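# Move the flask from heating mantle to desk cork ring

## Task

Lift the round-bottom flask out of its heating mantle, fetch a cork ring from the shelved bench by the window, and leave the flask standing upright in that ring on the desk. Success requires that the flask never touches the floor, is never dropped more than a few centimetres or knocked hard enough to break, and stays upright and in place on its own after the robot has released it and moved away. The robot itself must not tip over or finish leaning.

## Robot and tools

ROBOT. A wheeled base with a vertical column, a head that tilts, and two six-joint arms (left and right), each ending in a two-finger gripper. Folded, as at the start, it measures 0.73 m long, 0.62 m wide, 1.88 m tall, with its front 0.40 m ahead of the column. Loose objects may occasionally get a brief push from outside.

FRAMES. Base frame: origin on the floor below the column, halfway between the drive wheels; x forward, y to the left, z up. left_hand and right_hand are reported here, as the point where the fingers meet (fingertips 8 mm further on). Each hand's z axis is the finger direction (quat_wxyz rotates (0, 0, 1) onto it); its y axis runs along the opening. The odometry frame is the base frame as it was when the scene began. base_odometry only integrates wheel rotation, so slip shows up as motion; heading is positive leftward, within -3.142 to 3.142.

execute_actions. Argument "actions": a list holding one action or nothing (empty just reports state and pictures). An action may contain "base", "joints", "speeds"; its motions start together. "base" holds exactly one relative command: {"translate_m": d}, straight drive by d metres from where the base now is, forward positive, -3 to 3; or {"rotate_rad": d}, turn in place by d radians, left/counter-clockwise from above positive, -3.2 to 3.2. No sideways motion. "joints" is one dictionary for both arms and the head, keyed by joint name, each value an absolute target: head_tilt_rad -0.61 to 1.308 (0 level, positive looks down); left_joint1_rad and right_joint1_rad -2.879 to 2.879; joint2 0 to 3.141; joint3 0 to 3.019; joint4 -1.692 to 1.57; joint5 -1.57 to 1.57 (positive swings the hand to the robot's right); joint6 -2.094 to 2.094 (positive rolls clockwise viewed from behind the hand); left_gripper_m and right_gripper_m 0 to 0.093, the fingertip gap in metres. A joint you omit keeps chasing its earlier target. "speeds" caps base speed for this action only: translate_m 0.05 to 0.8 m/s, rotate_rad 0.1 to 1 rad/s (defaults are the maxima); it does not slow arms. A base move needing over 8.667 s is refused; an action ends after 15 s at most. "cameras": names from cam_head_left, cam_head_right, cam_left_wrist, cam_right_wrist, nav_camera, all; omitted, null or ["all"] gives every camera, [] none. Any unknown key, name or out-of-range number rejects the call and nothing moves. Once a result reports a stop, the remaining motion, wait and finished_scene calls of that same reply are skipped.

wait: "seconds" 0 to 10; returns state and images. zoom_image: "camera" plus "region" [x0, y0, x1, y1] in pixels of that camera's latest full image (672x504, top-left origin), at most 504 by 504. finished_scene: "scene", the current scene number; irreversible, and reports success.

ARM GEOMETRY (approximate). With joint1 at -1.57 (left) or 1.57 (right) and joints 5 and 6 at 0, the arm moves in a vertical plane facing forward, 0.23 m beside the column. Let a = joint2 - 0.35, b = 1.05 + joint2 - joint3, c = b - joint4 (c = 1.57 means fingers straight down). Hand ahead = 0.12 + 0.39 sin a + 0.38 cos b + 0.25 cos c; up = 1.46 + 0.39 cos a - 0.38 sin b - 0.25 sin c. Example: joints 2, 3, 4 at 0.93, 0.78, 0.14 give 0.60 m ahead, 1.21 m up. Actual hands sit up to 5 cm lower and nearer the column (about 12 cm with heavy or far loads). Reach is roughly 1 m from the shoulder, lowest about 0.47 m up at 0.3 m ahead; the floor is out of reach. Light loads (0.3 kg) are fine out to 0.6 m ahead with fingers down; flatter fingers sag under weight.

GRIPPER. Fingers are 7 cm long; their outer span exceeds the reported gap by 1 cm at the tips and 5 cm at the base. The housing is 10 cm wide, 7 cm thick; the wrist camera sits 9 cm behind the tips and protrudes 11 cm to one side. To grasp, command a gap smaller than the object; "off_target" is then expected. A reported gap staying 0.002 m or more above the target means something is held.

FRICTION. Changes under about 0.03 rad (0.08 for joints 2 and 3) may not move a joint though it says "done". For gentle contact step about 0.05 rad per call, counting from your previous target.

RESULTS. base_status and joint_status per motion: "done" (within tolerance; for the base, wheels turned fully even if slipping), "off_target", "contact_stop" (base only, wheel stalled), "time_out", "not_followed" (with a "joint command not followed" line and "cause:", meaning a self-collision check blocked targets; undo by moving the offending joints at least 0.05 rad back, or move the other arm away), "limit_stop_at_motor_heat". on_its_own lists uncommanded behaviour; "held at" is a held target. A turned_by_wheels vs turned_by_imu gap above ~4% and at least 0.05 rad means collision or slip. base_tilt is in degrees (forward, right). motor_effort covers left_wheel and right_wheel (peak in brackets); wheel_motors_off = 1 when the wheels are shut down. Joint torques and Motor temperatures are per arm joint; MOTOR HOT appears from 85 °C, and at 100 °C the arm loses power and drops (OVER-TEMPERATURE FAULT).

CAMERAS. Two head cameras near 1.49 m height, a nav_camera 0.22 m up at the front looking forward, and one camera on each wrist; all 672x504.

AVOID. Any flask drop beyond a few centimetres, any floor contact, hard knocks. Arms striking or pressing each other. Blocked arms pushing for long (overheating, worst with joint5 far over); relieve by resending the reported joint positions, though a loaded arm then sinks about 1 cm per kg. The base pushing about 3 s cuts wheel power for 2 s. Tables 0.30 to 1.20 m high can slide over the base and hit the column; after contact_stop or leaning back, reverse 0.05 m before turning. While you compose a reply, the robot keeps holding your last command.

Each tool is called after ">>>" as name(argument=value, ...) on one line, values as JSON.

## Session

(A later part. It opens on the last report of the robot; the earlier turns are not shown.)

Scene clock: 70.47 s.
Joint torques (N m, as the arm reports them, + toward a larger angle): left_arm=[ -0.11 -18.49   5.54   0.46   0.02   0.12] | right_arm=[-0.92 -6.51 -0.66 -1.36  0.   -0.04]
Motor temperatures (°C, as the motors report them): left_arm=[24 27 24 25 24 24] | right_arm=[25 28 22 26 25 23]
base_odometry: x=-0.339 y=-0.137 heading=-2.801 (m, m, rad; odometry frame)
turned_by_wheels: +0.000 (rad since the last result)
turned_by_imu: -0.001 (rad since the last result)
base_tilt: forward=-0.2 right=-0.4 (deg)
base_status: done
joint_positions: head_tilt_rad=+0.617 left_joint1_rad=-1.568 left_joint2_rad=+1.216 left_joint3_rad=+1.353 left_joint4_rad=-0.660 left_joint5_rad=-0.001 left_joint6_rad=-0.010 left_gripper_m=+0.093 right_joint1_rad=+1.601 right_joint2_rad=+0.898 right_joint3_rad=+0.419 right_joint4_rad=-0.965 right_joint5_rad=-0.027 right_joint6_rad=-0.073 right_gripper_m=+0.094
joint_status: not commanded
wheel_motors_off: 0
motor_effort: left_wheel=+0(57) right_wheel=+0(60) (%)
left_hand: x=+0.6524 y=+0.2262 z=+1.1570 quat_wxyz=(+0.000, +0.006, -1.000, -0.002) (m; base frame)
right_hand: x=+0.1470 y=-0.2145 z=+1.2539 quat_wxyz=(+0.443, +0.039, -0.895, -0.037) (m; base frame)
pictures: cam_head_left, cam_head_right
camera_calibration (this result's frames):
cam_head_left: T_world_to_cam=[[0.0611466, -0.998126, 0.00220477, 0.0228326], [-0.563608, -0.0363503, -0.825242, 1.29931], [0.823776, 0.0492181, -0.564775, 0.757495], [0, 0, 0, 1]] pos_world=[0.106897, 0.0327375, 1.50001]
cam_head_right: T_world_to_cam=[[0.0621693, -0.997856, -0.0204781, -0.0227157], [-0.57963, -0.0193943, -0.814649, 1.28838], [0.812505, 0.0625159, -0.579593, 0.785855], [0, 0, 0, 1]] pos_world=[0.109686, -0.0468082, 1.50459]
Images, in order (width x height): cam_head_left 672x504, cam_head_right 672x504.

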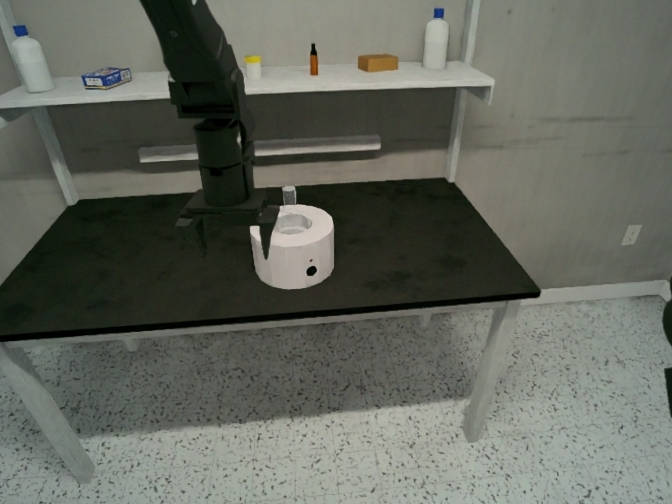

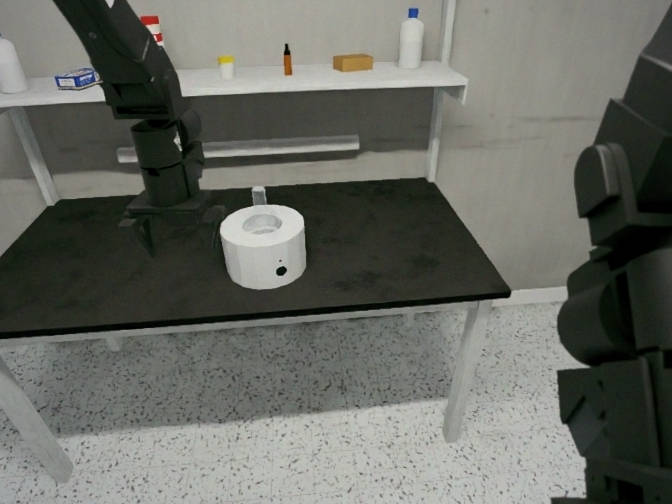

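>>> execute_actions(actions=[{"base":{"translate_m":0.44},"joints":{"left_joint2_rad":1.335,"left_joint3_rad":1.39,"left_joint4_rad":-0.575,"head_tilt_rad":0.8}}], cameras=["cam_head_left","cam_head_right","cam_left_wrist"])

Scene clock: 75.00 s.
Joint torques (N m, as the arm reports them, + toward a larger angle): left_arm=[ -0.37 -19.99   5.62   0.45  -0.01   0.1 ] | right_arm=[-0.82 -6.48 -0.66 -1.38  0.   -0.05]
Motor temperatures (°C, as the motors report them): left_arm=[24 27 24 25 24 24] | right_arm=[25 28 22 26 25 23]
base_odometry: x=-0.753 y=-0.284 heading=-2.801 (m, m, rad; odometry frame)
turned_by_wheels: +0.000 (rad since the last result)
turned_by_imu: -0.001 (rad since the last result)
base_tilt: forward=-0.2 right=-0.4 (deg)
base_status: done
joint_positions: head_tilt_rad=+0.803 left_joint1_rad=-1.568 left_joint2_rad=+1.332 left_joint3_rad=+1.373 left_joint4_rad=-0.579 left_joint5_rad=-0.001 left_joint6_rad=-0.010 left_gripper_m=+0.093 right_joint1_rad=+1.601 right_joint2_rad=+0.898 right_joint3_rad=+0.419 right_joint4_rad=-0.965 right_joint5_rad=-0.027 right_joint6_rad=-0.073 right_gripper_m=+0.094
joint_status: all done
wheel_motors_off: 0
motor_effort: left_wheel=+2(35) right_wheel=+0(31) (%)
left_hand: x=+0.6454 y=+0.2263 z=+1.1001 quat_wxyz=(+0.007, +0.006, -1.000, -0.002) (m; base frame)
right_hand: x=+0.1472 y=-0.2145 z=+1.2538 quat_wxyz=(+0.443, +0.039, -0.895, -0.037) (m; base frame)
pictures: cam_head_left, cam_head_right, cam_left_wrist
camera_calibration (this result's frames):
cam_head_left: T_world_to_cam=[[0.0605, -0.998126, -0.00913889, 0.0403342], [-0.706473, -0.0363503, -0.706806, 1.12406], [0.705149, 0.0492181, -0.707349, 0.98299], [0, 0, 0, 1]] pos_world=[0.0985217, 0.0327375, 1.49018]
cam_head_right: T_world_to_cam=[[0.0573111, -0.997856, -0.0316198, -0.00531459], [-0.72026, -0.0193943, -0.693433, 1.10874], [0.691333, 0.0625159, -0.719827, 1.00787], [0, 0, 0, 1]] pos_world=[0.102109, -0.0468082, 1.49417]
cam_left_wrist: T_world_to_cam=[[0.00349619, -0.999992, 0.00177883, 0.225097], [-0.800442, -0.00173227, 0.599407, -0.139541], [-0.599399, -0.00351949, -0.800442, 1.39266], [0, 0, 0, 1]] pos_world=[0.722275, 0.229755, 1.19798]
Images, in order (width x height): cam_head_left 672x504, cam_head_right 672x504, cam_left_wrist 672x504.

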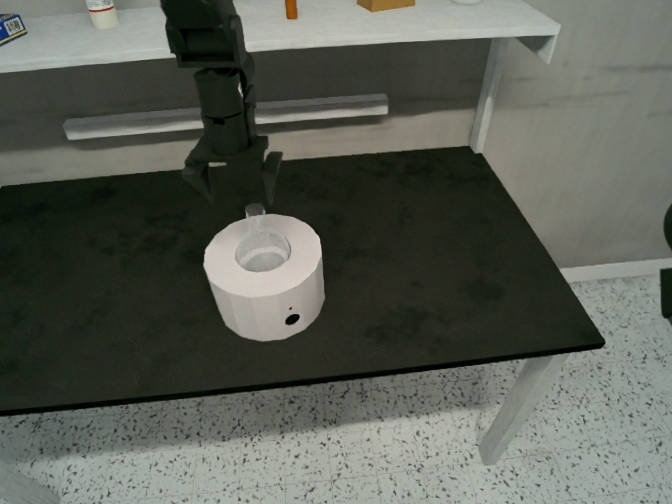

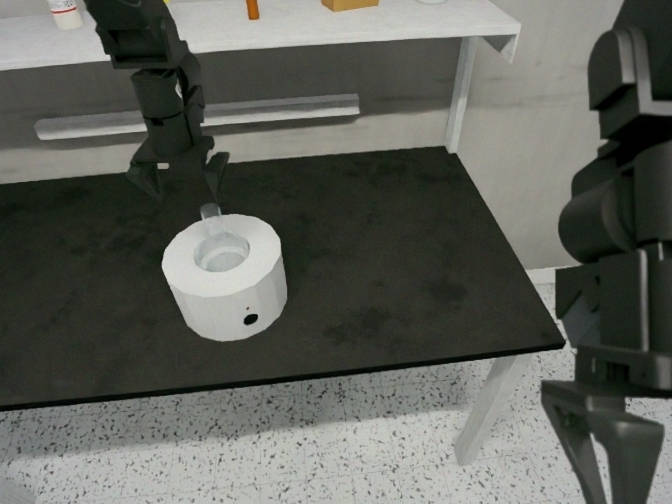

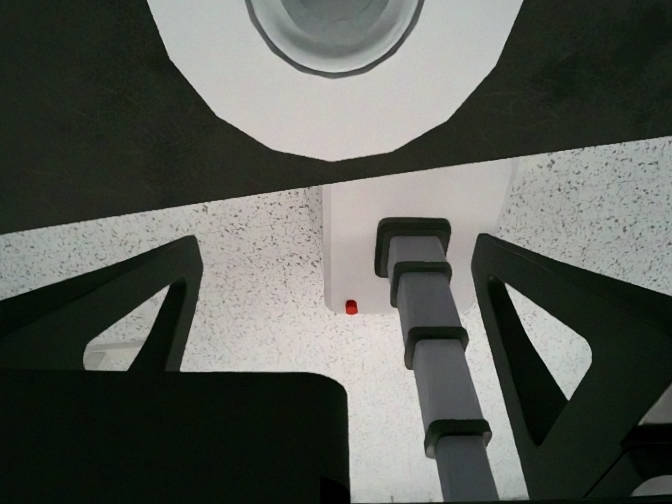

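>>> execute_actions(actions=[{"base":{"translate_m":0.065}}], cameras=["cam_left_wrist"])

>>> execute_actions(actions=[{"joints":{"left_joint2_rad":1.63,"left_joint3_rad":1.575,"left_joint4_rad":-0.468}}], cameras=["cam_head_right","cam_left_wrist"])

Scene clock: 79.47 s.
Joint torques (N m, as the arm reports them, + toward a larger angle): left_arm=[ -0.25 -20.43   5.45   0.5   -0.02   0.12] | right_arm=[-0.86 -6.58 -0.57 -1.38 -0.01 -0.04]
Motor temperatures (°C, as the motors report them): left_arm=[24 27 24 25 24 24] | right_arm=[25 28 22 26 25 23]
base_odometry: x=-0.815 y=-0.306 heading=-2.801 (m, m, rad; odometry frame)
turned_by_wheels: +0.000 (rad since the last result)
turned_by_imu: -0.001 (rad since the last result)
base_tilt: forward=-0.2 right=-0.4 (deg)
base_status: done
joint_positions: head_tilt_rad=+0.803 left_joint1_rad=-1.568 left_joint2_rad=+1.332 left_joint3_rad=+1.376 left_joint4_rad=-0.578 left_joint5_rad=-0.001 left_joint6_rad=-0.010 left_gripper_m=+0.093 right_joint1_rad=+1.601 right_joint2_rad=+0.898 right_joint3_rad=+0.418 right_joint4_rad=-0.965 right_joint5_rad=-0.027 right_joint6_rad=-0.073 right_gripper_m=+0.094
joint_status: not commanded
wheel_motors_off: 0
motor_effort: left_wheel=+0(34) right_wheel=+0(32) (%)
left_hand: x=+0.6474 y=+0.2263 z=+1.1008 quat_wxyz=(+0.005, +0.006, -1.000, -0.002) (m; base frame)
right_hand: x=+0.1466 y=-0.2146 z=+1.2540 quat_wxyz=(+0.443, +0.039, -0.895, -0.037) (m; base frame)
pictures: cam_left_wrist
camera_calibration (this result's frames):
cam_left_wrist: T_world_to_cam=[[0.00347849, -0.999992, 0.00178757, 0.225092], [-0.802951, -0.00172761, 0.596043, -0.133106], [-0.596035, -0.00350866, -0.802951, 1.39498], [0, 0, 0, 1]] pos_world=[0.723798, 0.229754, 1.19904]
Images, in order (width x height): cam_left_wrist 672x504.

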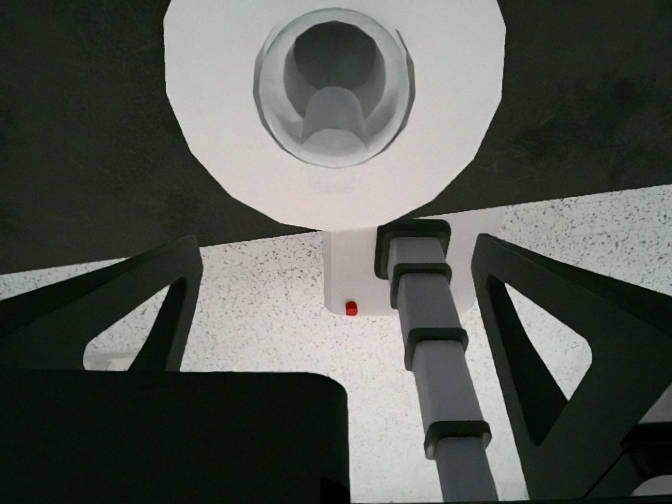

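Scene clock: 80.60 s.
Joint torques (N m, as the arm reports them, + toward a larger angle): left_arm=[ -0.24 -22.19   4.63   0.38  -0.01   0.09] | right_arm=[-0.86 -6.36 -0.56 -1.34  0.   -0.05]
Motor temperatures (°C, as the motors report them): left_arm=[24 27 24 25 24 24] | right_arm=[25 28 22 26 25 23]
base_odometry: x=-0.815 y=-0.306 heading=-2.801 (m, m, rad; odometry frame)
turned_by_wheels: +0.000 (rad since the last result)
turned_by_imu: +0.000 (rad since the last result)
base_tilt: forward=-0.1 right=-0.4 (deg)
base_status: not commanded
joint_positions: head_tilt_rad=+0.803 left_joint1_rad=-1.568 left_joint2_rad=+1.641 left_joint3_rad=+1.561 left_joint4_rad=-0.468 left_joint5_rad=-0.001 left_joint6_rad=-0.010 left_gripper_m=+0.093 right_joint1_rad=+1.601 right_joint2_rad=+0.898 right_joint3_rad=+0.418 right_joint4_rad=-0.965 right_joint5_rad=-0.027 right_joint6_rad=-0.073 right_gripper_m=+0.094
joint_status: all done
wheel_motors_off: 0
motor_effort: left_wheel=+1(1) right_wheel=+0(0) (%)
left_hand: x=+0.6516 y=+0.2267 z=+0.9699 quat_wxyz=(+0.012, +0.006, -1.000, -0.002) (m; base frame)
right_hand: x=+0.1466 y=-0.2146 z=+1.2540 quat_wxyz=(+0.443, +0.039, -0.895, -0.037) (m; base frame)
pictures: cam_head_right, cam_left_wrist
camera_calibration (this result's frames):
cam_head_right: T_world_to_cam=[[0.0573028, -0.997856, -0.0316349, -0.00529087], [-0.720443, -0.0193943, -0.693243, 1.10846], [0.691143, 0.0625159, -0.72001, 1.00817], [0, 0, 0, 1]] pos_world=[0.102097, -0.0468082, 1.49415]
cam_left_wrist: T_world_to_cam=[[0.00353946, -0.999992, 0.00175706, 0.225625], [-0.794226, -0.00174352, 0.60762, -0.0685843], [-0.607612, -0.00354615, -0.794226, 1.29154], [0, 0, 0, 1]] pos_world=[0.729482, 0.230084, 1.06705]
Images, in order (width x height): cam_head_right 672x504, cam_left_wrist 672x504.

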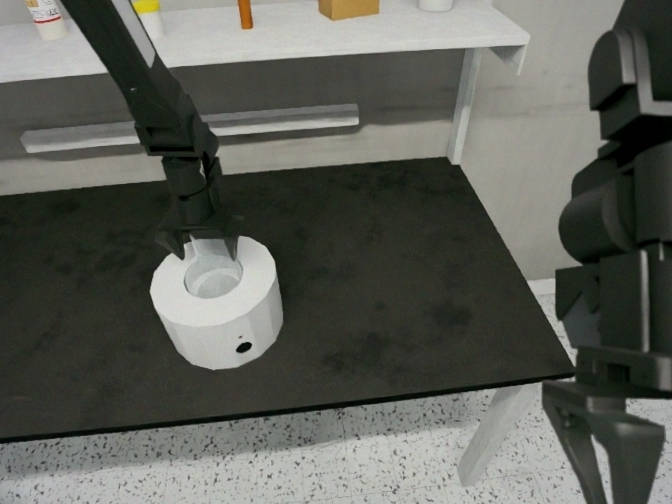

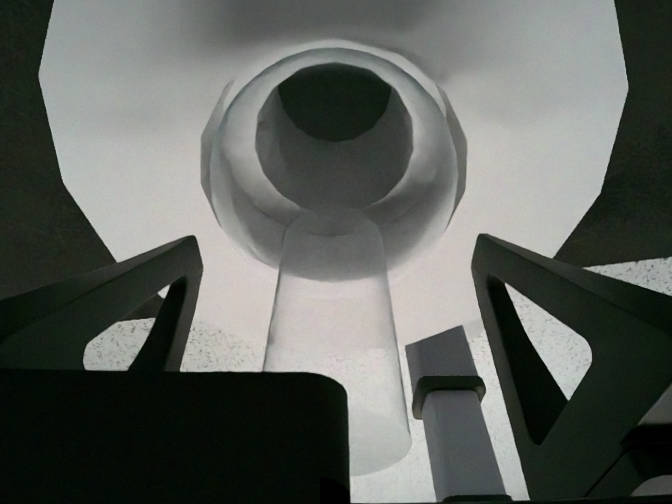

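>>> execute_actions(actions=[{"joints":{"left_gripper_m":0.015}}], cameras=[])

>>> execute_actions(actions=[{"joints":{"left_joint2_rad":1.5,"left_joint3_rad":1.47,"left_joint4_rad":-0.52}}], cameras=[])

>>> execute_actions(actions=[{"joints":{"left_joint2_rad":1.24,"left_joint3_rad":1.36,"left_joint4_rad":-0.66}}], cameras=["cam_head_right"])

>>> execute_actions(actions=[{"base":{"translate_m":-1.355}}], cameras=[])

>>> execute_actions(actions=[{"base":{"rotate_rad":1.66}}], cameras=[])

>>> execute_actions(actions=[{"base":{"translate_m":0.46}}], cameras=["cam_head_right","cam_left_wrist"])

Scene clock: 87.57 s.
Joint torques (N m, as the arm reports them, + toward a larger angle): left_arm=[ -0.07 -22.65   4.61   0.33   0.04   0.11] | right_arm=[-0.96 -6.4  -0.58 -1.34  0.   -0.04]
Motor temperatures (°C, as the motors report them): left_arm=[24 28 24 25 24 24] | right_arm=[25 28 22 26 25 23]
base_odometry: x=-0.815 y=-0.306 heading=-2.801 (m, m, rad; odometry frame)
turned_by_wheels: +0.000 (rad since the last result)
turned_by_imu: -0.001 (rad since the last result)
base_tilt: forward=-0.2 right=-0.4 (deg)
base_status: not commanded
joint_positions: head_tilt_rad=+0.803 left_joint1_rad=-1.568 left_joint2_rad=+1.641 left_joint3_rad=+1.561 left_joint4_rad=-0.468 left_joint5_rad=-0.002 left_joint6_rad=-0.009 left_gripper_m=+0.033 right_joint1_rad=+1.601 right_joint2_rad=+0.898 right_joint3_rad=+0.418 right_joint4_rad=-0.965 right_joint5_rad=-0.027 right_joint6_rad=-0.073 right_gripper_m=+0.094
joint_status: left_gripper_m off_target (ended at +0.033, target +0.015)
wheel_motors_off: 0
motor_effort: left_wheel=+1(3) right_wheel=+0(0) (%)
left_hand: x=+0.6516 y=+0.2269 z=+0.9699 quat_wxyz=(+0.012, +0.005, -1.000, -0.002) (m; base frame)
right_hand: x=+0.1466 y=-0.2146 z=+1.2540 quat_wxyz=(+0.443, +0.039, -0.895, -0.037) (m; base frame)
pictures: none
No camera images: the call's "cameras" was empty. Leave "cameras" out to get every camera's image.

Scene clock: 88.47 s.
Joint torques (N m, as the arm reports them, + toward a larger angle): left_arm=[ -0.75 -22.26   4.05   0.08   0.05   0.09] | right_arm=[-0.94 -6.47 -0.54 -1.35 -0.01 -0.05]
Motor temperatures (°C, as the motors report them): left_arm=[24 28 24 25 24 24] | right_arm=[25 28 22 26 25 23]
base_odometry: x=-0.815 y=-0.306 heading=-2.801 (m, m, rad; odometry frame)
turned_by_wheels: +0.000 (rad since the last result)
turned_by_imu: +0.000 (rad since the last result)
base_tilt: forward=-0.2 right=-0.4 (deg)
base_status: not commanded
joint_positions: head_tilt_rad=+0.803 left_joint1_rad=-1.568 left_joint2_rad=+1.515 left_joint3_rad=+1.467 left_joint4_rad=-0.512 left_joint5_rad=-0.002 left_joint6_rad=-0.009 left_gripper_m=+0.033 right_joint1_rad=+1.601 right_joint2_rad=+0.898 right_joint3_rad=+0.418 right_joint4_rad=-0.965 right_joint5_rad=-0.027 right_joint6_rad=-0.073 right_gripper_m=+0.094
joint_status: all done
wheel_motors_off: 0
motor_effort: left_wheel=-1(0) right_wheel=+0(0) (%)
left_hand: x=+0.6440 y=+0.2267 z=+1.0216 quat_wxyz=(+0.018, +0.005, -1.000, -0.002) (m; base frame)
right_hand: x=+0.1466 y=-0.2146 z=+1.2540 quat_wxyz=(+0.443, +0.039, -0.895, -0.037) (m; base frame)
pictures: none
No camera images: the call's "cameras" was empty. Leave "cameras" out to get every camera's image.

Scene clock: 89.57 s.
Joint torques (N m, as the arm reports them, + toward a larger angle): left_arm=[ -0.31 -19.6    5.56   0.4    0.06   0.11] | right_arm=[-0.9  -6.69 -0.59 -1.38 -0.01 -0.04]
Motor temperatures (°C, as the motors report them): left_arm=[24 28 24 25 24 24] | right_arm=[25 28 22 26 25 23]
base_odometry: x=-0.815 y=-0.306 heading=-2.801 (m, m, rad; odometry frame)
turned_by_wheels: +0.000 (rad since the last result)
turned_by_imu: +0.000 (rad since the last result)
base_tilt: forward=-0.2 right=-0.3 (deg)
base_status: not commanded
joint_positions: head_tilt_rad=+0.803 left_joint1_rad=-1.568 left_joint2_rad=+1.233 left_joint3_rad=+1.351 left_joint4_rad=-0.659 left_joint5_rad=-0.002 left_joint6_rad=-0.009 left_gripper_m=+0.033 right_joint1_rad=+1.601 right_joint2_rad=+0.898 right_joint3_rad=+0.418 right_joint4_rad=-0.965 right_joint5_rad=-0.027 right_joint6_rad=-0.073 right_gripper_m=+0.094
joint_status: all done
wheel_motors_off: 0
motor_effort: left_wheel=+1(1) right_wheel=+0(1) (%)
left_hand: x=+0.6467 y=+0.2264 z=+1.1478 quat_wxyz=(+0.008, +0.005, -1.000, -0.002) (m; base frame)
right_hand: x=+0.1466 y=-0.2146 z=+1.2540 quat_wxyz=(+0.443, +0.039, -0.895, -0.037) (m; base frame)
pictures: cam_head_right
camera_calibration (this result's frames):
cam_head_right: T_world_to_cam=[[0.0573028, -0.997856, -0.0316349, -0.00529088], [-0.720443, -0.0193943, -0.693243, 1.10846], [0.691143, 0.0625159, -0.720009, 1.00817], [0, 0, 0, 1]] pos_world=[0.102097, -0.0468082, 1.49415]
Images, in order (width x height): cam_head_right 672x504.

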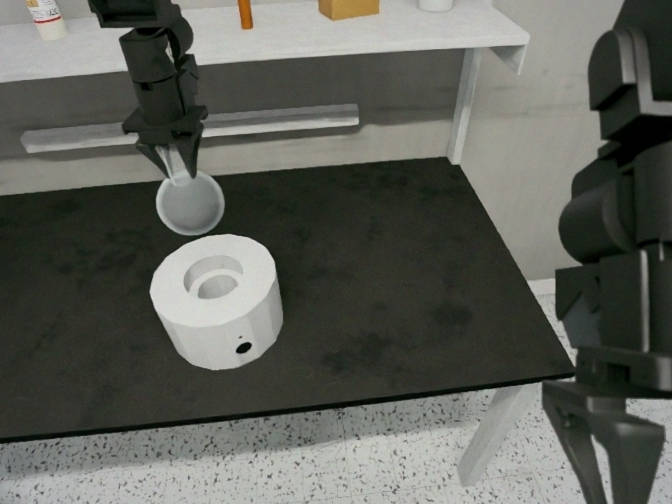

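Scene clock: 93.50 s.
Joint torques (N m, as the arm reports them, + toward a larger angle): left_arm=[ -0.35 -19.92   5.64   0.34   0.04   0.11] | right_arm=[-0.88 -6.32 -0.46 -1.3  -0.01 -0.04]
Motor temperatures (°C, as the motors report them): left_arm=[24 28 24 25 24 24] | right_arm=[25 28 22 26 25 23]
base_odometry: x=+0.462 y=+0.148 heading=-2.799 (m, m, rad; odometry frame)
turned_by_wheels: +0.002 (rad since the last result)
turned_by_imu: +0.001 (rad since the last result)
base_tilt: forward=-0.2 right=-0.4 (deg)
base_status: done
joint_positions: head_tilt_rad=+0.803 left_joint1_rad=-1.568 left_joint2_rad=+1.233 left_joint3_rad=+1.349 left_joint4_rad=-0.659 left_joint5_rad=-0.002 left_joint6_rad=-0.009 left_gripper_m=+0.033 right_joint1_rad=+1.601 right_joint2_rad=+0.898 right_joint3_rad=+0.417 right_joint4_rad=-0.965 right_joint5_rad=-0.027 right_joint6_rad=-0.073 right_gripper_m=+0.094
joint_status: not commanded
wheel_motors_off: 0
motor_effort: left_wheel=+2(53) right_wheel=-2(48) (%)
left_hand: x=+0.6457 y=+0.2264 z=+1.1474 quat_wxyz=(+0.009, +0.005, -1.000, -0.002) (m; base frame)
right_hand: x=+0.1458 y=-0.2146 z=+1.2543 quat_wxyz=(+0.444, +0.039, -0.894, -0.037) (m; base frame)
pictures: none
No camera images: the call's "cameras" was empty. Leave "cameras" out to get every camera's image.

Scene clock: 96.70 s.
Joint torques (N m, as the arm reports them, + toward a larger angle): left_arm=[ -0.22 -19.59   5.64   0.36   0.01   0.09] | right_arm=[-0.78 -6.4  -0.48 -1.37  0.   -0.04]
Motor temperatures (°C, as the motors report them): left_arm=[24 28 24 25 24 24] | right_arm=[25 28 22 26 25 23]
base_odometry: x=+0.462 y=+0.148 heading=-1.140 (m, m, rad; odometry frame)
turned_by_wheels: +1.659 (rad since the last result)
turned_by_imu: +1.638 (rad since the last result)
base_tilt: forward=-0.1 right=-0.5 (deg)
base_status: done
joint_positions: head_tilt_rad=+0.803 left_joint1_rad=-1.569 left_joint2_rad=+1.233 left_joint3_rad=+1.349 left_joint4_rad=-0.659 left_joint5_rad=-0.001 left_joint6_rad=-0.009 left_gripper_m=+0.033 right_joint1_rad=+1.601 right_joint2_rad=+0.898 right_joint3_rad=+0.417 right_joint4_rad=-0.965 right_joint5_rad=-0.027 right_joint6_rad=-0.073 right_gripper_m=+0.095
joint_status: not commanded
wheel_motors_off: 0
motor_effort: left_wheel=-3(40) right_wheel=+3(56) (%)
left_hand: x=+0.6457 y=+0.2258 z=+1.1474 quat_wxyz=(+0.009, +0.005, -1.000, -0.001) (m; base frame)
right_hand: x=+0.1458 y=-0.2146 z=+1.2543 quat_wxyz=(+0.444, +0.039, -0.894, -0.037) (m; base frame)
pictures: none
No camera images: the call's "cameras" was empty. Leave "cameras" out to get every camera's image.

Scene clock: 99.17 s.
Joint torques (N m, as the arm reports them, + toward a larger angle): left_arm=[ -0.02 -19.75   5.73   0.18   0.02   0.08] | right_arm=[-0.77 -6.46 -0.56 -1.36  0.   -0.04]
Motor temperatures (°C, as the motors report them): left_arm=[24 28 24 25 24 24] | right_arm=[25 28 22 26 25 23]
base_odometry: x=+0.655 y=-0.270 heading=-1.140 (m, m, rad; odometry frame)
turned_by_wheels: +0.000 (rad since the last result)
turned_by_imu: +0.000 (rad since the last result)
base_tilt: forward=-0.2 right=-0.4 (deg)
base_status: done
joint_positions: head_tilt_rad=+0.803 left_joint1_rad=-1.569 left_joint2_rad=+1.233 left_joint3_rad=+1.349 left_joint4_rad=-0.658 left_joint5_rad=-0.001 left_joint6_rad=-0.009 left_gripper_m=+0.033 right_joint1_rad=+1.601 right_joint2_rad=+0.898 right_joint3_rad=+0.419 right_joint4_rad=-0.965 right_joint5_rad=-0.027 right_joint6_rad=-0.073 right_gripper_m=+0.095
joint_status: not commanded
wheel_motors_off: 0
motor_effort: left_wheel=+0(54) right_wheel=+0(60) (%)
left_hand: x=+0.6458 y=+0.2258 z=+1.1473 quat_wxyz=(+0.009, +0.005, -1.000, -0.001) (m; base frame)
right_hand: x=+0.1472 y=-0.2145 z=+1.2538 quat_wxyz=(+0.443, +0.039, -0.895, -0.037) (m; base frame)
pictures: cam_head_right, cam_left_wrist
camera_calibration (this result's frames):
cam_head_right: T_world_to_cam=[[0.057298, -0.997856, -0.0316435, -0.00527742], [-0.720547, -0.0193943, -0.693135, 1.1083], [0.691035, 0.0625159, -0.720113, 1.00833], [0, 0, 0, 1]] pos_world=[0.10209, -0.0468082, 1.49414]
cam_left_wrist: T_world_to_cam=[[0.00274615, -0.999993, 0.00243987, 0.224204], [-0.79861, -0.000724671, 0.601849, -0.171784], [-0.601843, -0.00360127, -0.798606, 1.43011], [0, 0, 0, 1]] pos_world=[0.722899, 0.229228, 1.24494]
Images, in order (width x height): cam_head_right 672x504, cam_left_wrist 672x504.

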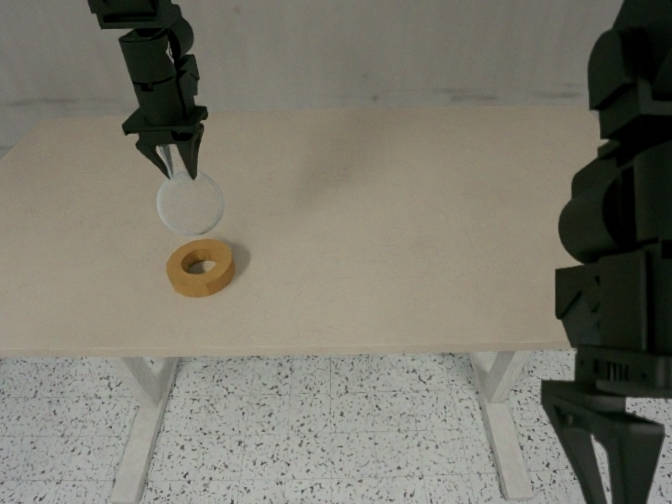

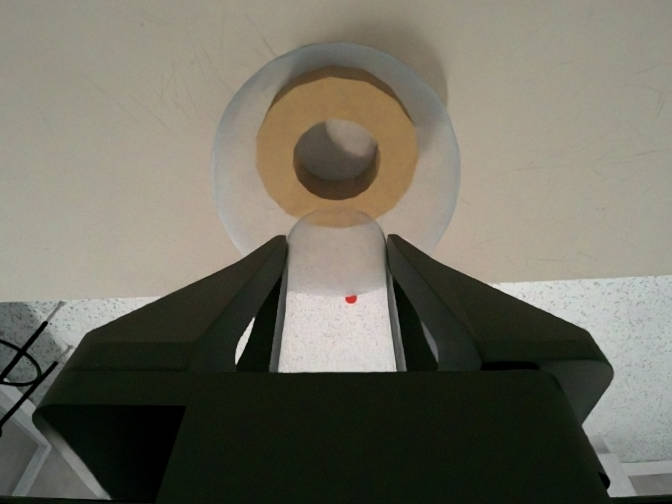

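>>> execute_actions(actions=[{"base":{"translate_m":-0.03}}], cameras=[])

>>> execute_actions(actions=[{"joints":{"left_joint2_rad":1.32,"left_joint3_rad":1.39,"left_joint4_rad":-0.6}}], cameras=["cam_head_right","cam_left_wrist"])

Scene clock: 103.93 s.
Joint torques (N m, as the arm reports them, + toward a larger angle): left_arm=[ -0.2  -19.75   5.75   0.3    0.     0.11] | right_arm=[-0.8  -6.34 -0.4  -1.35  0.   -0.05]
Motor temperatures (°C, as the motors report them): left_arm=[24 28 24 25 24 24] | right_arm=[25 28 22 26 25 23]
base_odometry: x=+0.642 y=-0.243 heading=-1.140 (m, m, rad; odometry frame)
turned_by_wheels: +0.000 (rad since the last result)
turned_by_imu: -0.001 (rad since the last result)
base_tilt: forward=-0.1 right=-0.4 (deg)
base_status: done
joint_positions: head_tilt_rad=+0.803 left_joint1_rad=-1.569 left_joint2_rad=+1.234 left_joint3_rad=+1.347 left_joint4_rad=-0.659 left_joint5_rad=-0.001 left_joint6_rad=-0.009 left_gripper_m=+0.033 right_joint1_rad=+1.601 right_joint2_rad=+0.898 right_joint3_rad=+0.415 right_joint4_rad=-0.965 right_joint5_rad=-0.027 right_joint6_rad=-0.073 right_gripper_m=+0.095
joint_status: not commanded
wheel_motors_off: 0
motor_effort: left_wheel=-1(31) right_wheel=+0(37) (%)
left_hand: x=+0.6437 y=+0.2258 z=+1.1460 quat_wxyz=(+0.011, +0.005, -1.000, -0.001) (m; base frame)
right_hand: x=+0.1451 y=-0.2146 z=+1.2545 quat_wxyz=(+0.445, +0.039, -0.894, -0.037) (m; base frame)
pictures: none
No camera images: the call's "cameras" was empty. Leave "cameras" out to get every camera's image.

Scene clock: 104.93 s.
Joint torques (N m, as the arm reports them, + toward a larger angle): left_arm=[ -0.03 -20.71   5.96   0.35  -0.01   0.1 ] | right_arm=[-0.96 -6.38 -0.4  -1.38  0.   -0.03]
Motor temperatures (°C, as the motors report them): left_arm=[24 28 24 25 24 24] | right_arm=[25 28 22 26 25 23]
base_odometry: x=+0.642 y=-0.243 heading=-1.140 (m, m, rad; odometry frame)
turned_by_wheels: +0.000 (rad since the last result)
turned_by_imu: +0.000 (rad since the last result)
base_tilt: forward=-0.2 right=-0.4 (deg)
base_status: not commanded
joint_positions: head_tilt_rad=+0.803 left_joint1_rad=-1.569 left_joint2_rad=+1.318 left_joint3_rad=+1.370 left_joint4_rad=-0.600 left_joint5_rad=-0.001 left_joint6_rad=-0.009 left_gripper_m=+0.033 right_joint1_rad=+1.601 right_joint2_rad=+0.898 right_joint3_rad=+0.415 right_joint4_rad=-0.965 right_joint5_rad=-0.027 right_joint6_rad=-0.073 right_gripper_m=+0.095
joint_status: all done
wheel_motors_off: 0
motor_effort: left_wheel=+1(0) right_wheel=+0(1) (%)
left_hand: x=+0.6433 y=+0.2259 z=+1.1067 quat_wxyz=(+0.013, +0.005, -1.000, -0.001) (m; base frame)
right_hand: x=+0.1451 y=-0.2146 z=+1.2545 quat_wxyz=(+0.445, +0.039, -0.894, -0.037) (m; base frame)
pictures: cam_head_right, cam_left_wrist
camera_calibration (this result's frames):
cam_head_right: T_world_to_cam=[[0.057287, -0.997856, -0.0316635, -0.00524601], [-0.720789, -0.0193943, -0.692883, 1.10792], [0.690783, 0.0625159, -0.720355, 1.00871], [0, 0, 0, 1]] pos_world=[0.102074, -0.0468082, 1.49413]
cam_left_wrist: T_world_to_cam=[[0.00277824, -0.999993, 0.00242661, 0.224373], [-0.793995, -0.000730717, 0.607924, -0.159033], [-0.607918, -0.00361567, -0.793991, 1.39505], [0, 0, 0, 1]] pos_world=[0.721183, 0.229299, 1.20379]
Images, in order (width x height): cam_head_right 672x504, cam_left_wrist 672x504.

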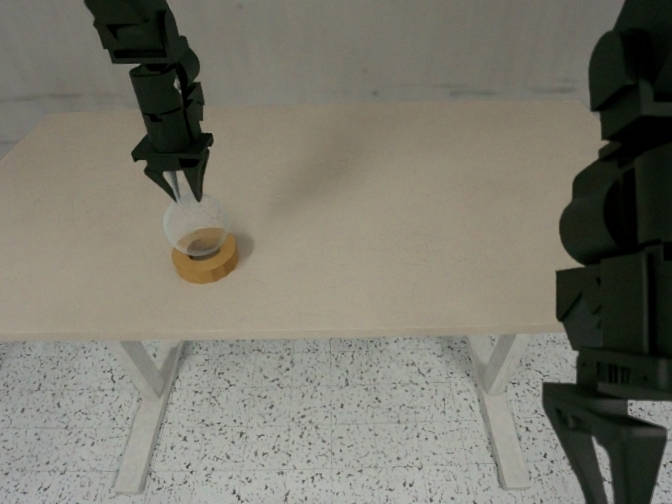

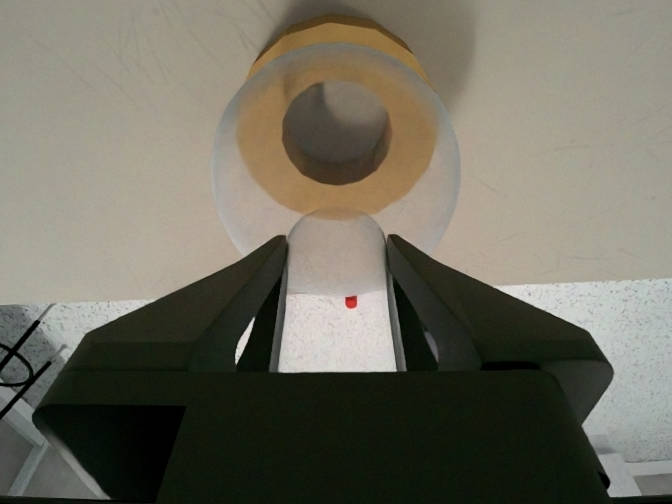

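>>> execute_actions(actions=[{"joints":{"left_joint2_rad":1.385,"left_joint4_rad":-0.58}}], cameras=["cam_head_right","cam_left_wrist"])

Scene clock: 108.53 s.
Joint torques (N m, as the arm reports them, + toward a larger angle): left_arm=[ -0.25 -17.12   5.44   0.74  -0.06   0.08] | right_arm=[-0.84 -6.41 -0.4  -1.39  0.   -0.04]
Motor temperatures (°C, as the motors report them): left_arm=[24 28 25 25 24 24] | right_arm=[25 28 22 26 25 23]
base_odometry: x=+0.642 y=-0.243 heading=-1.140 (m, m, rad; odometry frame)
turned_by_wheels: +0.000 (rad since the last result)
turned_by_imu: -0.001 (rad since the last result)
base_tilt: forward=-0.1 right=-0.4 (deg)
base_status: not commanded
joint_positions: head_tilt_rad=+0.803 left_joint1_rad=-1.569 left_joint2_rad=+1.343 left_joint3_rad=+1.376 left_joint4_rad=-0.590 left_joint5_rad=+0.000 left_joint6_rad=-0.009 left_gripper_m=+0.033 right_joint1_rad=+1.601 right_joint2_rad=+0.898 right_joint3_rad=+0.415 right_joint4_rad=-0.965 right_joint5_rad=-0.027 right_joint6_rad=-0.073 right_gripper_m=+0.095
joint_status: all done
wheel_motors_off: 0
motor_effort: left_wheel=+0(1) right_wheel=+1(2) (%)
left_hand: x=+0.6403 y=+0.2258 z=+1.0949 quat_wxyz=(+0.017, +0.005, -1.000, -0.001) (m; base frame)
right_hand: x=+0.1451 y=-0.2146 z=+1.2545 quat_wxyz=(+0.445, +0.039, -0.894, -0.037) (m; base frame)
pictures: cam_head_right, cam_left_wrist
camera_calibration (this result's frames):
cam_head_right: T_world_to_cam=[[0.057287, -0.997856, -0.0316635, -0.00524601], [-0.720789, -0.0193943, -0.692883, 1.10792], [0.690783, 0.0625159, -0.720355, 1.00872], [0, 0, 0, 1]] pos_world=[0.102074, -0.0468082, 1.49413]
cam_left_wrist: T_world_to_cam=[[0.00284096, -0.999991, 0.00317356, 0.223438], [-0.788631, -0.000289159, 0.614867, -0.165409], [-0.61486, -0.00424958, -0.788625, 1.38256], [0, 0, 0, 1]] pos_world=[0.719, 0.229263, 1.19132]
Images, in order (width x height): cam_head_right 672x504, cam_left_wrist 672x504.

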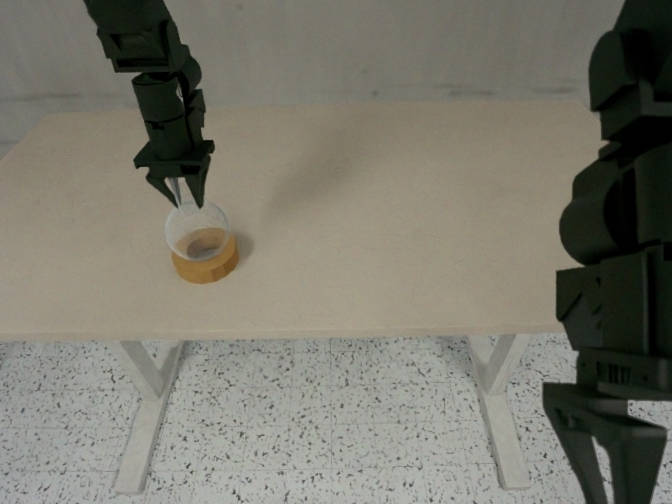

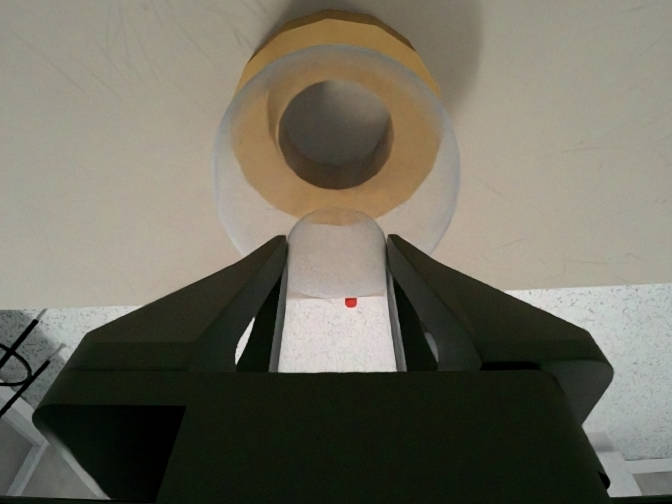

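>>> execute_actions(actions=[{"joints":{"left_joint2_rad":1.345,"left_joint4_rad":-0.59,"left_gripper_m":0.08}}], cameras=["cam_left_wrist"])

>>> execute_actions(actions=[{"joints":{"left_joint2_rad":1.1,"left_joint3_rad":1.34,"left_joint4_rad":-0.76}}], cameras=[])

>>> execute_actions(actions=[{"base":{"translate_m":-0.4}}], cameras=["cam_head_right"])

Scene clock: 112.50 s.
Joint torques (N m, as the arm reports them, + toward a larger angle): left_arm=[  0.   -20.38   5.44   0.38  -0.05   0.11] | right_arm=[-0.78 -6.33 -0.43 -1.39  0.   -0.05]
Motor temperatures (°C, as the motors report them): left_arm=[24 28 25 25 24 24] | right_arm=[25 28 22 26 25 23]
base_odometry: x=+0.642 y=-0.243 heading=-1.140 (m, m, rad; odometry frame)
turned_by_wheels: +0.000 (rad since the last result)
turned_by_imu: -0.001 (rad since the last result)
base_tilt: forward=-0.1 right=-0.4 (deg)
base_status: not commanded
joint_positions: head_tilt_rad=+0.803 left_joint1_rad=-1.569 left_joint2_rad=+1.343 left_joint3_rad=+1.376 left_joint4_rad=-0.594 left_joint5_rad=+0.000 left_joint6_rad=-0.009 left_gripper_m=+0.080 right_joint1_rad=+1.601 right_joint2_rad=+0.898 right_joint3_rad=+0.415 right_joint4_rad=-0.965 right_joint5_rad=-0.027 right_joint6_rad=-0.073 right_gripper_m=+0.095
joint_status: all done
wheel_motors_off: 0
motor_effort: left_wheel=-1(1) right_wheel=+1(2) (%)
left_hand: x=+0.6392 y=+0.2258 z=+1.0950 quat_wxyz=(+0.019, +0.005, -1.000, -0.001) (m; base frame)
right_hand: x=+0.1451 y=-0.2146 z=+1.2545 quat_wxyz=(+0.445, +0.039, -0.894, -0.037) (m; base frame)
pictures: cam_left_wrist
camera_calibration (this result's frames):
cam_left_wrist: T_world_to_cam=[[0.0028617, -0.999991, 0.00316588, 0.223435], [-0.786044, -0.000292368, 0.618171, -0.171516], [-0.618164, -0.00425754, -0.786037, 1.38124], [0, 0, 0, 1]] pos_world=[0.718373, 0.229263, 1.19102]
Images, in order (width x height): cam_left_wrist 672x504.

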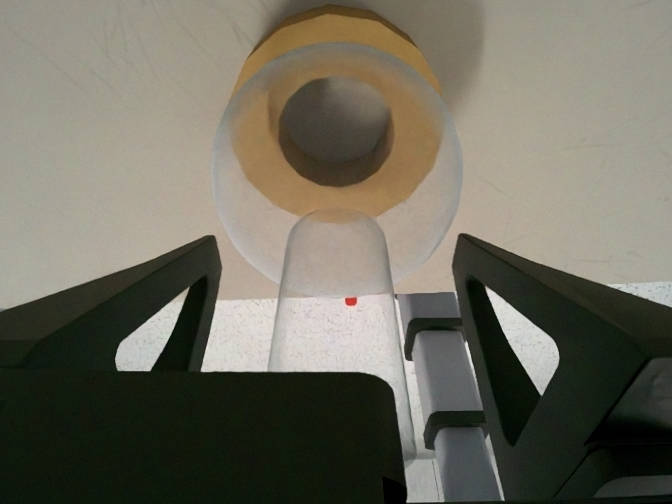

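Scene clock: 113.57 s.
Joint torques (N m, as the arm reports them, + toward a larger angle): left_arm=[  0.04 -17.88   6.54   0.36  -0.02   0.1 ] | right_arm=[-0.92 -6.46 -0.41 -1.37  0.   -0.05]
Motor temperatures (°C, as the motors report them): left_arm=[24 28 25 25 24 24] | right_arm=[25 28 22 26 25 23]
base_odometry: x=+0.642 y=-0.243 heading=-1.140 (m, m, rad; odometry frame)
turned_by_wheels: +0.000 (rad since the last result)
turned_by_imu: +0.000 (rad since the last result)
base_tilt: forward=-0.2 right=-0.4 (deg)
base_status: not commanded
joint_positions: head_tilt_rad=+0.803 left_joint1_rad=-1.569 left_joint2_rad=+1.076 left_joint3_rad=+1.331 left_joint4_rad=-0.757 left_joint5_rad=+0.000 left_joint6_rad=-0.009 left_gripper_m=+0.080 right_joint1_rad=+1.601 right_joint2_rad=+0.898 right_joint3_rad=+0.415 right_joint4_rad=-0.965 right_joint5_rad=-0.027 right_joint6_rad=-0.073 right_gripper_m=+0.095
joint_status: all done
wheel_motors_off: 0
motor_effort: left_wheel=+0(0) right_wheel=+1(2) (%)
left_hand: x=+0.6538 y=+0.2255 z=+1.2253 quat_wxyz=(-0.011, +0.005, -1.000, -0.001) (m; base frame)
right_hand: x=+0.1451 y=-0.2146 z=+1.2545 quat_wxyz=(+0.445, +0.039, -0.894, -0.037) (m; base frame)
pictures: none
No camera images: the call's "cameras" was empty. Leave "cameras" out to get every camera's image.

Scene clock: 115.97 s.
Joint torques (N m, as the arm reports them, + toward a larger angle): left_arm=[ -0.38 -17.45   6.46   0.31  -0.03   0.1 ] | right_arm=[-0.8  -6.17 -0.32 -1.38  0.   -0.05]
Motor temperatures (°C, as the motors report them): left_arm=[24 28 25 25 24 24] | right_arm=[25 28 22 26 25 23]
base_odometry: x=+0.475 y=+0.120 heading=-1.140 (m, m, rad; odometry frame)
turned_by_wheels: +0.000 (rad since the last result)
turned_by_imu: -0.001 (rad since the last result)
base_tilt: forward=-0.2 right=-0.4 (deg)
base_status: done
joint_positions: head_tilt_rad=+0.803 left_joint1_rad=-1.569 left_joint2_rad=+1.076 left_joint3_rad=+1.330 left_joint4_rad=-0.758 left_joint5_rad=+0.000 left_joint6_rad=-0.009 left_gripper_m=+0.080 right_joint1_rad=+1.601 right_joint2_rad=+0.898 right_joint3_rad=+0.414 right_joint4_rad=-0.965 right_joint5_rad=-0.027 right_joint6_rad=-0.073 right_gripper_m=+0.095
joint_status: not commanded
wheel_motors_off: 0
motor_effort: left_wheel=-3(33) right_wheel=+0(44) (%)
left_hand: x=+0.6534 y=+0.2255 z=+1.2252 quat_wxyz=(-0.010, +0.005, -1.000, -0.001) (m; base frame)
right_hand: x=+0.1443 y=-0.2146 z=+1.2548 quat_wxyz=(+0.445, +0.039, -0.894, -0.037) (m; base frame)
pictures: cam_head_right
camera_calibration (this result's frames):
cam_head_right: T_world_to_cam=[[0.0572844, -0.997856, -0.0316682, -0.00523865], [-0.720846, -0.0193943, -0.692824, 1.10783], [0.690724, 0.0625159, -0.720411, 1.00881], [0, 0, 0, 1]] pos_world=[0.102071, -0.0468082, 1.49412]
Images, in order (width x height): cam_head_right 672x504.

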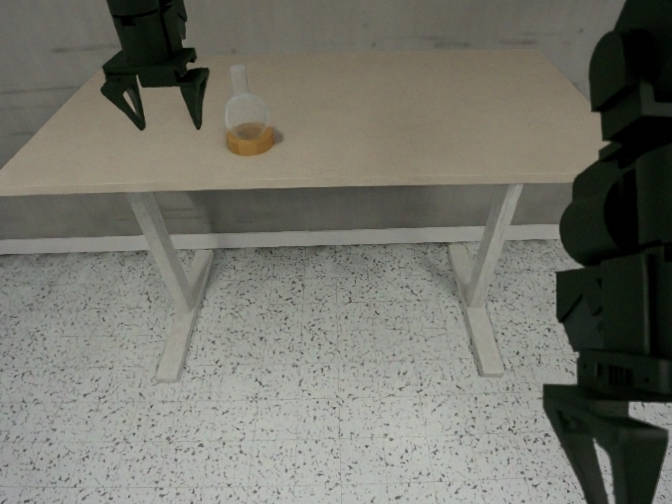

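>>> finished_scene(scene=2)

The scene is finished: the task was done.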